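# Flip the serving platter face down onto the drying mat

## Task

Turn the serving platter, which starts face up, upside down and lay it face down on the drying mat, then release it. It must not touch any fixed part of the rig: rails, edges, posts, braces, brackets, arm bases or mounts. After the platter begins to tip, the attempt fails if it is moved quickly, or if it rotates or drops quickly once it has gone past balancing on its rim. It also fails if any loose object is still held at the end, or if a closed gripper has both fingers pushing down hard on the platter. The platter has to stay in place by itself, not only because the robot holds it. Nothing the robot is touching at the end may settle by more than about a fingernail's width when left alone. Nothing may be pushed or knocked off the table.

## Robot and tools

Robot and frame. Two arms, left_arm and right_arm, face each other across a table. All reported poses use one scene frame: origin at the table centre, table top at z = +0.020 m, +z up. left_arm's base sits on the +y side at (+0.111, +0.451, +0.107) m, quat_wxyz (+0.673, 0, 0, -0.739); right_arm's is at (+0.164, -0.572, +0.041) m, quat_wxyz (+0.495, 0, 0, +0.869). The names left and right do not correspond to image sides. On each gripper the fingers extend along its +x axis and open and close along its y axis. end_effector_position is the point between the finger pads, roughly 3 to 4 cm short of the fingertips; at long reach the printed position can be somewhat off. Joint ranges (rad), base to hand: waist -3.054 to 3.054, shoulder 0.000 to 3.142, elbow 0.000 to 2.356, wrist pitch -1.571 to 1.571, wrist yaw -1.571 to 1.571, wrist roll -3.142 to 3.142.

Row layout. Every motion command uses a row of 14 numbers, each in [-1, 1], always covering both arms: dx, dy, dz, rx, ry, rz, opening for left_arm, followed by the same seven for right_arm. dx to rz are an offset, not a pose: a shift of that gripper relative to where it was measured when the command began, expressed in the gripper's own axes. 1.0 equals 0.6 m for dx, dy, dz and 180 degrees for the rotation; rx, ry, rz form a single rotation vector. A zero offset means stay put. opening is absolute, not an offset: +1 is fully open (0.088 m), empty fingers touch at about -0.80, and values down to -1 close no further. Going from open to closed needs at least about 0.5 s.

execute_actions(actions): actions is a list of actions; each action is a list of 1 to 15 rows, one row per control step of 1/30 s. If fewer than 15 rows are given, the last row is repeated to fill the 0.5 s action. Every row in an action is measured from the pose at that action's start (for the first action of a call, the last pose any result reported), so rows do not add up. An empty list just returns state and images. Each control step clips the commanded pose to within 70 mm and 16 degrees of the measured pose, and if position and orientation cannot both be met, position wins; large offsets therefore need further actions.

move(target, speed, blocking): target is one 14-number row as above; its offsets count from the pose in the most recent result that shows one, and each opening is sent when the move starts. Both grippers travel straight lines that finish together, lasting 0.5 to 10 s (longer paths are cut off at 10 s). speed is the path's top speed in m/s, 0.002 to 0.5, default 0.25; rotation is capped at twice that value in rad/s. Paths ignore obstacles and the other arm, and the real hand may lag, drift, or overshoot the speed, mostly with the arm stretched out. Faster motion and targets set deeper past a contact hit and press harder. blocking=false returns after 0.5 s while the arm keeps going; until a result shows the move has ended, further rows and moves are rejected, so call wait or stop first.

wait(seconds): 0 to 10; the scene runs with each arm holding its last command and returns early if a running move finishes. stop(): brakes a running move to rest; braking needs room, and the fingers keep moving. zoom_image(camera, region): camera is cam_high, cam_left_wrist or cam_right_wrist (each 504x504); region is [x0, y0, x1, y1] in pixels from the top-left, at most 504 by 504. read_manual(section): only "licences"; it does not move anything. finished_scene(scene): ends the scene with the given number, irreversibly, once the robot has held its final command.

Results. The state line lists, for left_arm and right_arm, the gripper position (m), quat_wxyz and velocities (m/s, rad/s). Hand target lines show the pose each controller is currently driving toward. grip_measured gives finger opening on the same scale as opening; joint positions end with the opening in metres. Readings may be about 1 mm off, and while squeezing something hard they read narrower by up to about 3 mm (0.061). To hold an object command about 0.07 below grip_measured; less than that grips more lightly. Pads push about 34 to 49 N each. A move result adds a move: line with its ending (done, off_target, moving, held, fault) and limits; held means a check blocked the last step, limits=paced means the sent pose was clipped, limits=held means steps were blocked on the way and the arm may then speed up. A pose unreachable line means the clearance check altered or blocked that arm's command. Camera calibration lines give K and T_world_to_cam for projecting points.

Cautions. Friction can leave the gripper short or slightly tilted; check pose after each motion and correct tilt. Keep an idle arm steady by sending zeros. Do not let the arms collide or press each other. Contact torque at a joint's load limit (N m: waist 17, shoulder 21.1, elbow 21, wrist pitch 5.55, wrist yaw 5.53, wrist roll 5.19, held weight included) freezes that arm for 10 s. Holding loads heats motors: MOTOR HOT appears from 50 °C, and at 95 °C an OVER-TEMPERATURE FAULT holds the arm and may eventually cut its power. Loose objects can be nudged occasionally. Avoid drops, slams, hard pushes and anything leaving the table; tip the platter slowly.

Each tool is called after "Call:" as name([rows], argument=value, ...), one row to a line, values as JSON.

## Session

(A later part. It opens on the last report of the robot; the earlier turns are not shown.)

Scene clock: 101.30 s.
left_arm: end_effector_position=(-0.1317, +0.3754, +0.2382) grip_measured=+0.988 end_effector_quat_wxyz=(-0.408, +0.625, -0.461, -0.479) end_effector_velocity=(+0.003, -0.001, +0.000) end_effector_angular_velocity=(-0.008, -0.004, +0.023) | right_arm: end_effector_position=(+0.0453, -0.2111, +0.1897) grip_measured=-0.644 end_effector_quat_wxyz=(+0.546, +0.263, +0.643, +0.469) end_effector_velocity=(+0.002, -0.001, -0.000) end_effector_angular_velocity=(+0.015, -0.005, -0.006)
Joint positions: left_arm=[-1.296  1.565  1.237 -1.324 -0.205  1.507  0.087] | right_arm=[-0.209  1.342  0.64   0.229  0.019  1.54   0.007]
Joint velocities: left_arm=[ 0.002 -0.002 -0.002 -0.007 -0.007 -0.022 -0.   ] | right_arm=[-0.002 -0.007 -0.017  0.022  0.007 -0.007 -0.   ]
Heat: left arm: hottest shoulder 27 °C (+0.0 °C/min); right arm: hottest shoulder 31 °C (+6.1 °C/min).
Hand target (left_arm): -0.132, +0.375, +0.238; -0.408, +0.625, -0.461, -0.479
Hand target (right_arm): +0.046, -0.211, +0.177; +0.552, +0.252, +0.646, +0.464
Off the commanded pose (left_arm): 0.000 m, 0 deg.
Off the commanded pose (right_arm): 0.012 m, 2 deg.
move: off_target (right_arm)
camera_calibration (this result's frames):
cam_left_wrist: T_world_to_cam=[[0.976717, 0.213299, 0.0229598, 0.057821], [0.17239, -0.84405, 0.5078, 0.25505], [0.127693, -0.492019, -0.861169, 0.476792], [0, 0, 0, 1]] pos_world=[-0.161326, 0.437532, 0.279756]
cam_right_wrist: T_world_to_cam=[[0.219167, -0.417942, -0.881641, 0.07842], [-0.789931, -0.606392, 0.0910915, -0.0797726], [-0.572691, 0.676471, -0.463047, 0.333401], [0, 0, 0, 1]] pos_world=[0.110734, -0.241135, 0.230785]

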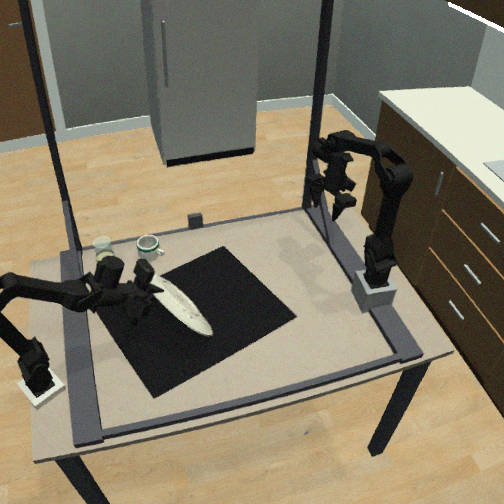

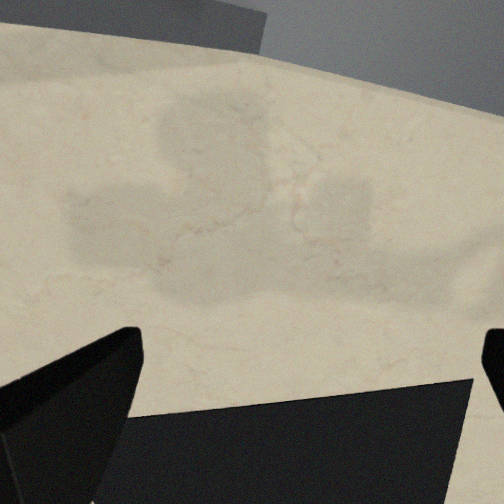

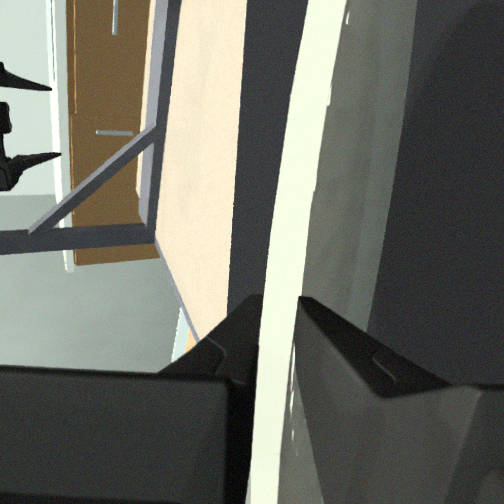

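Call:
move(target=[0,0,0,0,0,0,1,-0.04,-0.125,0,0,0,-0.02,-0.45], speed=0.015)

Scene clock: 107.03 s.
left_arm: end_effector_position=(-0.1317, +0.3754, +0.2382) grip_measured=+0.988 end_effector_quat_wxyz=(-0.408, +0.625, -0.461, -0.479) end_effector_velocity=(+0.005, +0.000, +0.001) end_effector_angular_velocity=(-0.002, -0.024, -0.010) | right_arm: end_effector_position=(+0.0634, -0.2624, +0.1288) grip_measured=-0.451 end_effector_quat_wxyz=(+0.564, +0.235, +0.654, +0.447) end_effector_velocity=(+0.001, -0.003, -0.000) end_effector_angular_velocity=(-0.002, -0.003, +0.008)
Joint positions: left_arm=[-1.296  1.565  1.237 -1.324 -0.205  1.507  0.087] | right_arm=[-0.213  1.258  0.373  0.33   0.015  1.54   0.017]
Joint velocities: left_arm=[-0.002 -0.002 -0.002 -0.022 -0.007  0.007  0.   ] | right_arm=[-0.002 -0.012 -0.007 -0.007 -0.007 -0.007 -0.   ]
Heat: left arm: hottest shoulder 27 °C (+0.0 °C/min); right arm: hottest shoulder 30 °C (+5.1 °C/min).
Hand target (left_arm): -0.132, +0.375, +0.238; -0.408, +0.625, -0.461, -0.479
Hand target (right_arm): +0.065, -0.263, +0.134; +0.560, +0.242, +0.651, +0.452
Off the commanded pose (left_arm): 0.000 m, 0 deg.
Off the commanded pose (right_arm): 0.005 m, 1 deg.
move: done
camera_calibration (this result's frames):
cam_left_wrist: T_world_to_cam=[[0.976717, 0.213299, 0.0229598, 0.057821], [0.17239, -0.84405, 0.5078, 0.25505], [0.127693, -0.492019, -0.861169, 0.476792], [0, 0, 0, 1]] pos_world=[-0.161326, 0.437532, 0.279756]
cam_right_wrist: T_world_to_cam=[[0.240073, -0.486181, -0.840234, -0.0252889], [-0.792807, -0.59768, 0.119311, -0.0922847], [-0.560198, 0.6375, -0.528935, 0.347697], [0, 0, 0, 1]] pos_world=[0.127686, -0.289109, 0.173671]

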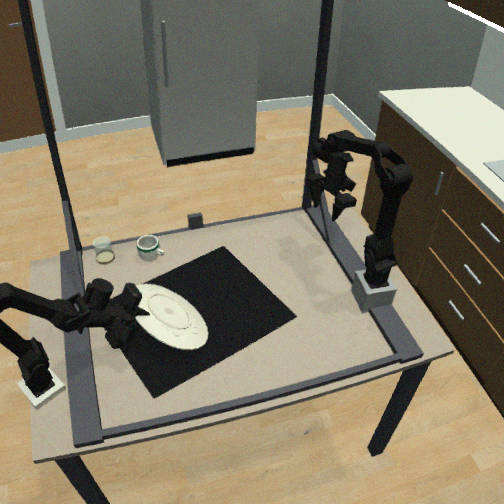

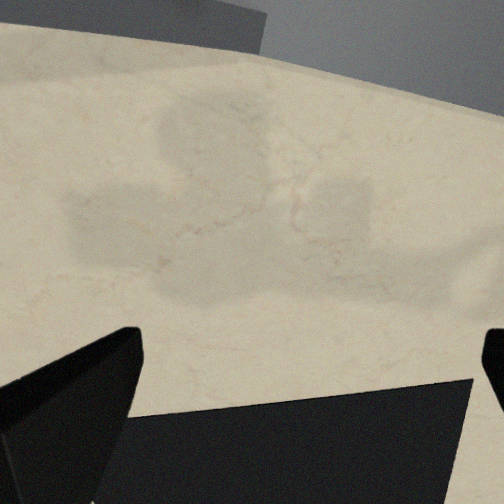

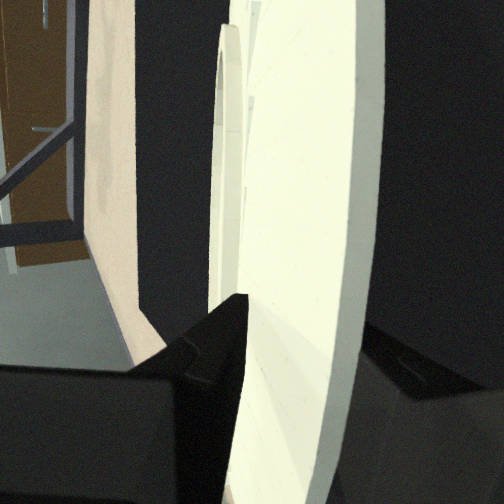

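Call:
move(target=[0,0,0,0,0,0,1,0.033,-0.058,0,0,0,-0.1,-0.35], speed=0.015)

Scene clock: 117.60 s.
left_arm: end_effector_position=(-0.1317, +0.3754, +0.2382) grip_measured=+0.988 end_effector_quat_wxyz=(-0.408, +0.625, -0.461, -0.479) end_effector_velocity=(+0.002, -0.000, +0.000) end_effector_angular_velocity=(-0.007, -0.007, +0.004) | right_arm: end_effector_position=(+0.0638, -0.2615, +0.1214) grip_measured=-0.336 end_effector_quat_wxyz=(+0.605, +0.168, +0.675, +0.388) end_effector_velocity=(+0.000, -0.002, -0.003) end_effector_angular_velocity=(-0.009, -0.014, +0.018)
Joint positions: left_arm=[-1.296  1.565  1.237 -1.324 -0.205  1.507  0.087] | right_arm=[-0.213  1.303  0.533  0.014  0.019  1.542  0.023]
Joint velocities: left_arm=[-0.002 -0.002 -0.002 -0.007 -0.007 -0.007 -0.   ] | right_arm=[-0.002  0.002 -0.002 -0.007 -0.007 -0.022 -0.   ]
Heat: left arm: hottest shoulder 27 °C (+0.0 °C/min); right arm: hottest wrist pitch 30 °C (+5.0 °C/min).
Hand target (left_arm): -0.132, +0.375, +0.238; -0.408, +0.625, -0.461, -0.479
Hand target (right_arm): +0.066, -0.267, +0.093; +0.624, +0.135, +0.681, +0.358
Off the commanded pose (left_arm): 0.000 m, 0 deg.
Off the commanded pose (right_arm): 0.033 m, 6 deg.
move: off_target (right_arm; path cut at 10 s)
camera_calibration (this result's frames):
cam_left_wrist: T_world_to_cam=[[0.976717, 0.213299, 0.0229598, 0.057821], [0.17239, -0.84405, 0.5078, 0.25505], [0.127693, -0.492019, -0.861169, 0.476792], [0, 0, 0, 1]] pos_world=[-0.161326, 0.437532, 0.279756]
cam_right_wrist: T_world_to_cam=[[0.287743, -0.636354, -0.715722, -0.0885408], [-0.805111, -0.565448, 0.179064, -0.0885676], [-0.518652, 0.524711, -0.67504, 0.329086], [0, 0, 0, 1]] pos_world=[0.124851, -0.279099, 0.174635]

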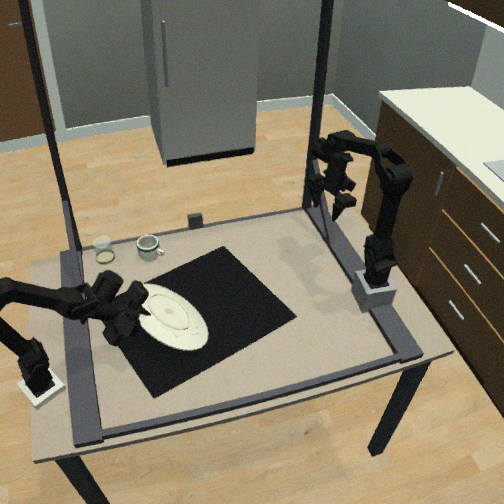

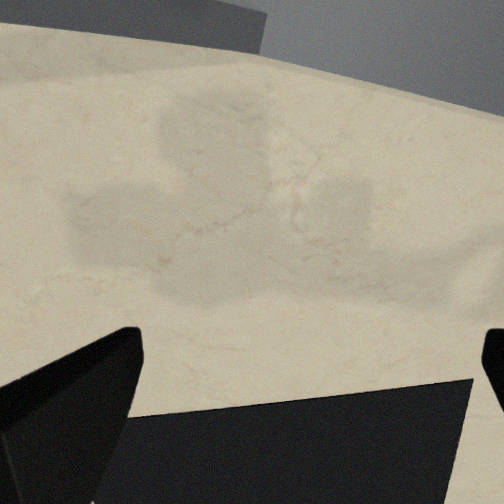

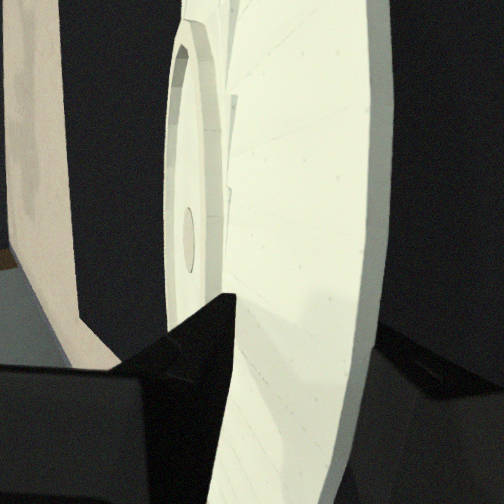

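Call:
move(target=[0,0,0,0,0,0,1,-0.04,-0.015,0,0,0,0,-0.15], speed=0.015)

Scene clock: 119.77 s.
left_arm: end_effector_position=(-0.1317, +0.3754, +0.2382) grip_measured=+0.988 end_effector_quat_wxyz=(-0.408, +0.625, -0.461, -0.479) end_effector_velocity=(-0.001, +0.000, -0.000) end_effector_angular_velocity=(+0.003, +0.013, +0.024) | right_arm: end_effector_position=(+0.0722, -0.2868, +0.1220) grip_measured=-0.152 end_effector_quat_wxyz=(+0.612, +0.155, +0.678, +0.378) end_effector_velocity=(+0.001, -0.005, -0.001) end_effector_angular_velocity=(-0.015, +0.006, -0.003)
Joint positions: left_arm=[-1.296  1.565  1.237 -1.324 -0.205  1.507  0.087] | right_arm=[-0.213  1.183  0.486 -0.095  0.019  1.542  0.032]
Joint velocities: left_arm=[ 0.002 -0.002 -0.002  0.007  0.007 -0.022 -0.   ] | right_arm=[-0.002 -0.017 -0.007 -0.022 -0.007  0.007 -0.   ]
Heat: left arm: hottest shoulder 27 °C (+0.0 °C/min); right arm: hottest wrist pitch 30 °C (+5.0 °C/min).
Hand target (left_arm): -0.132, +0.375, +0.238; -0.408, +0.625, -0.461, -0.479
Hand target (right_arm): +0.071, -0.284, +0.131; +0.605, +0.167, +0.675, +0.388
Off the commanded pose (left_arm): 0.000 m, 0 deg.
Off the commanded pose (right_arm): 0.010 m, 2 deg.
move: off_target (right_arm)
camera_calibration (this result's frames):
cam_left_wrist: T_world_to_cam=[[0.976717, 0.213299, 0.0229598, 0.057821], [0.17239, -0.84405, 0.5078, 0.25505], [0.127693, -0.492019, -0.861169, 0.476792], [0, 0, 0, 1]] pos_world=[-0.161326, 0.437532, 0.279756]
cam_right_wrist: T_world_to_cam=[[0.295616, -0.660028, -0.690633, -0.117017], [-0.807172, -0.559253, 0.188971, -0.0954842], [-0.510964, 0.501596, -0.698081, 0.34275], [0, 0, 0, 1]] pos_world=[0.132653, -0.302556, 0.176495]

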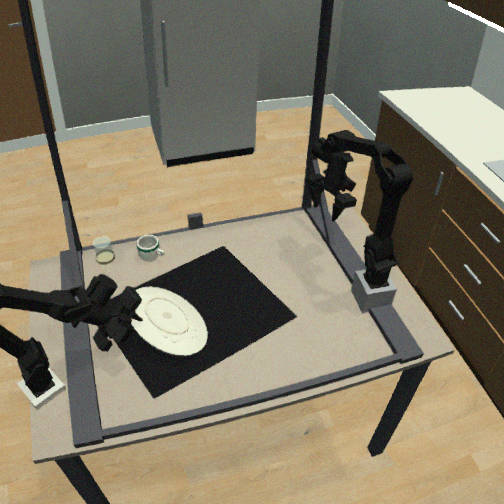

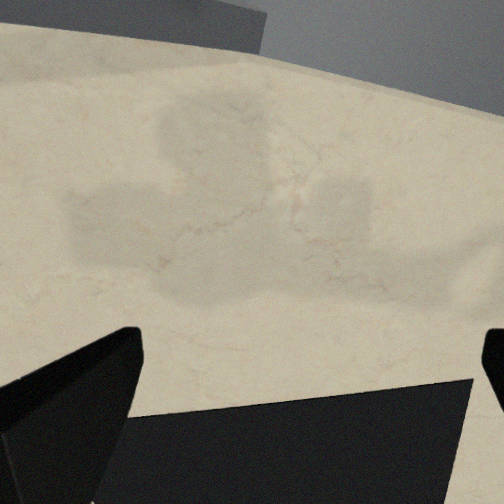

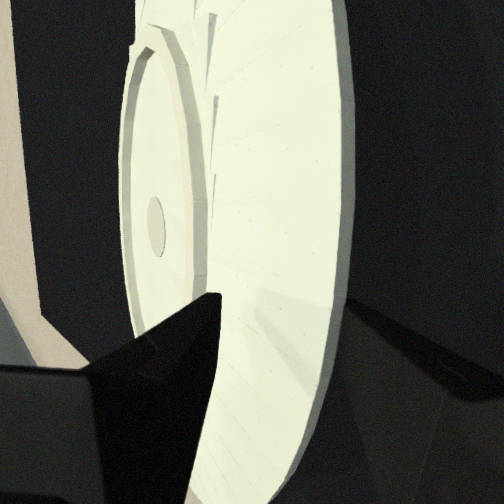

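Call:
move(target=[0,0,0,0,0,0,1,0.066,-0.05,0,0,0,-0.04,-0.15], speed=0.015)

Scene clock: 124.33 s.
left_arm: end_effector_position=(-0.1317, +0.3754, +0.2382) grip_measured=+0.988 end_effector_quat_wxyz=(-0.408, +0.625, -0.461, -0.479) end_effector_velocity=(+0.006, -0.001, +0.001) end_effector_angular_velocity=(-0.002, -0.024, -0.005) | right_arm: end_effector_position=(+0.0741, -0.2910, +0.0654) grip_measured=-0.152 end_effector_quat_wxyz=(+0.640, +0.097, +0.689, +0.327) end_effector_velocity=(-0.002, -0.003, -0.002) end_effector_angular_velocity=(-0.018, +0.017, +0.004)
Joint positions: left_arm=[-1.296  1.565  1.237 -1.324 -0.205  1.507  0.087] | right_arm=[-0.215  1.4    0.47  -0.027  0.019  1.542  0.032]
Joint velocities: left_arm=[ 0.002 -0.002 -0.002 -0.022 -0.007  0.007 -0.   ] | right_arm=[-0.002  0.002 -0.002 -0.007 -0.022  0.007  0.   ]
Heat: left arm: hottest shoulder 27 °C (+0.0 °C/min); right arm: hottest wrist pitch 31 °C (+6.1 °C/min).
Hand target (left_arm): -0.132, +0.375, +0.238; -0.408, +0.625, -0.461, -0.479
Hand target (right_arm): +0.072, -0.281, +0.073; +0.634, +0.112, +0.686, +0.339
Off the commanded pose (left_arm): 0.000 m, 0 deg.
Off the commanded pose (right_arm): 0.013 m, 2 deg.
move: off_target (right_arm)
camera_calibration (this result's frames):
cam_left_wrist: T_world_to_cam=[[0.976717, 0.213299, 0.0229598, 0.057821], [0.17239, -0.84405, 0.5078, 0.25505], [0.127693, -0.492019, -0.861169, 0.476792], [0, 0, 0, 1]] pos_world=[-0.161326, 0.437532, 0.279756]
cam_right_wrist: T_world_to_cam=[[0.327206, -0.758991, -0.562911, -0.198938], [-0.818965, -0.524955, 0.231771, -0.0775703], [-0.471415, 0.385167, -0.793356, 0.275715], [0, 0, 0, 1]] pos_world=[0.131543, -0.29791, 0.124734]

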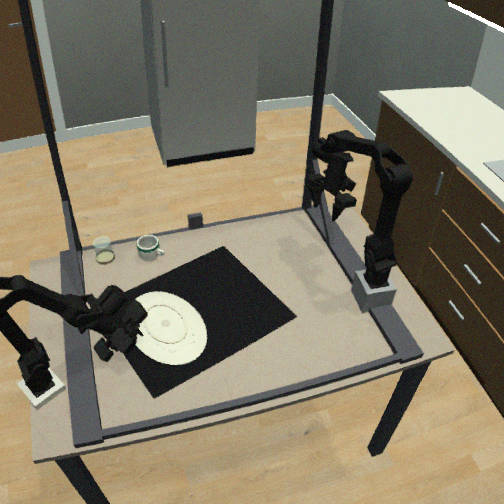

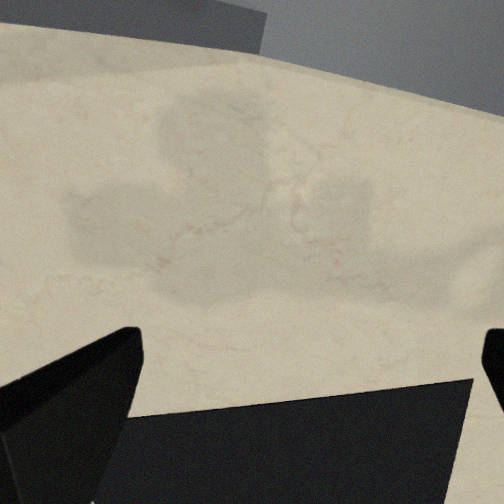

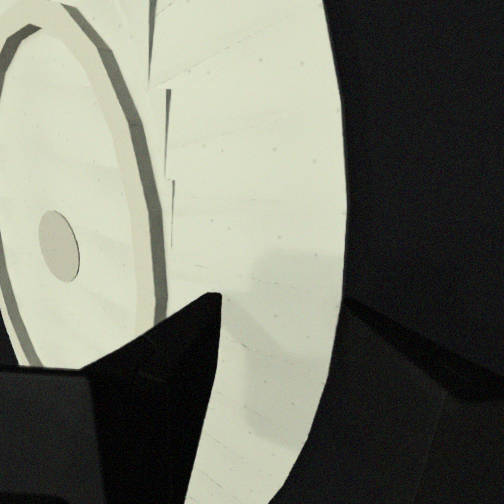

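Call:
execute_actions([
  [[0,0,0,0,0,0,1,-0.015,-0.018,0,0,0,0,-0.15]],
  [[0,0,0,0,0,0,1,-0.015,-0.015,0,0,0,0,-0.15]],
  [[0,0,0,0,0,0,1,-0.05,0,0,0,0,0,0]],
  [[0,0,0,0,0,0,1,-0.1,0,0,0,0,0,0.3]],
  [[0,0,0,0,0,0,1,-0.08,0,0,0,0,0,0.3]],
  [[0,0,0,0,0,0,1,0,0,0,0,0,0,0.3]],
])

Scene clock: 127.60 s.
left_arm: end_effector_position=(-0.1317, +0.3754, +0.2382) grip_measured=+0.988 end_effector_quat_wxyz=(-0.408, +0.625, -0.461, -0.479) end_effector_velocity=(+0.001, -0.000, +0.001) end_effector_angular_velocity=(-0.008, -0.002, +0.004) | right_arm: end_effector_position=(+0.1054, -0.3892, +0.1667) grip_measured=+0.297 end_effector_quat_wxyz=(+0.644, +0.085, +0.691, +0.317) end_effector_velocity=(-0.000, -0.002, -0.001) end_effector_angular_velocity=(-0.005, -0.008, +0.020)
Joint positions: left_arm=[-1.296  1.565  1.237 -1.324 -0.205  1.507  0.087] | right_arm=[-0.209  0.723  0.603 -0.87   0.019  1.545  0.054]
Joint velocities: left_arm=[-0.002 -0.002  0.002 -0.007 -0.007 -0.007 -0.   ] | right_arm=[-0.002 -0.002 -0.002 -0.007 -0.007 -0.022  0.   ]
Heat: left arm: hottest shoulder 27 °C (+0.0 °C/min); right arm: hottest wrist pitch 31 °C (+6.0 °C/min).
Hand target (left_arm): -0.132, +0.375, +0.238; -0.408, +0.625, -0.461, -0.479
Hand target (right_arm): +0.105, -0.389, +0.167; +0.644, +0.085, +0.691, +0.317
Off the commanded pose (left_arm): 0.000 m, 0 deg.
Off the commanded pose (right_arm): 0.000 m, 0 deg.
camera_calibration (this result's frames):
cam_left_wrist: T_world_to_cam=[[0.976717, 0.213299, 0.0229598, 0.057821], [0.17239, -0.84405, 0.5078, 0.25505], [0.127693, -0.492019, -0.861169, 0.476792], [0, 0, 0, 1]] pos_world=[-0.161326, 0.437532, 0.279756]
cam_right_wrist: T_world_to_cam=[[0.334532, -0.775491, -0.535447, -0.238499], [-0.819392, -0.520015, 0.241208, -0.126549], [-0.465494, 0.358049, -0.809392, 0.400185], [0, 0, 0, 1]] pos_world=[0.162376, -0.394047, 0.226728]

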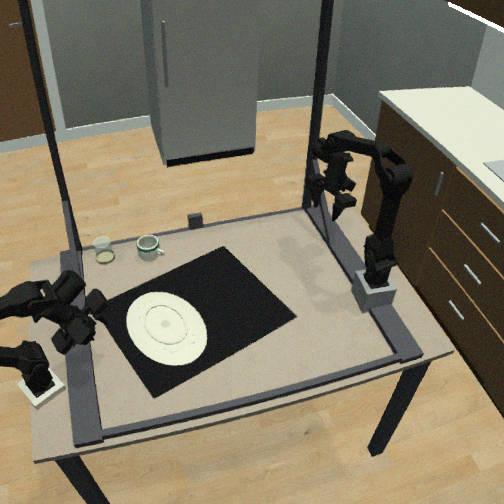

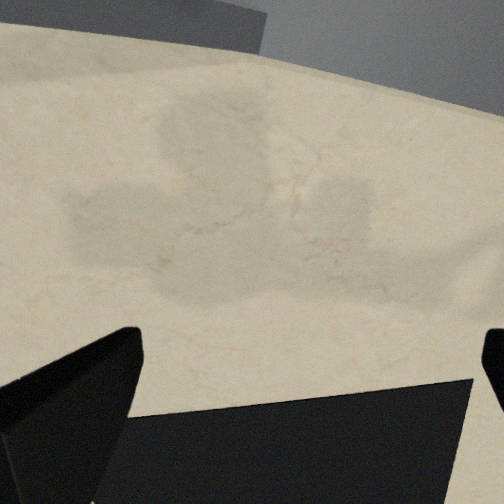

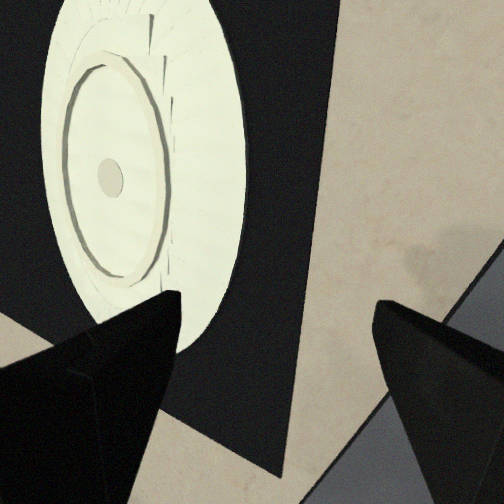

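Call:
finished_scene(scene=2)

The scene is finished: the task was done.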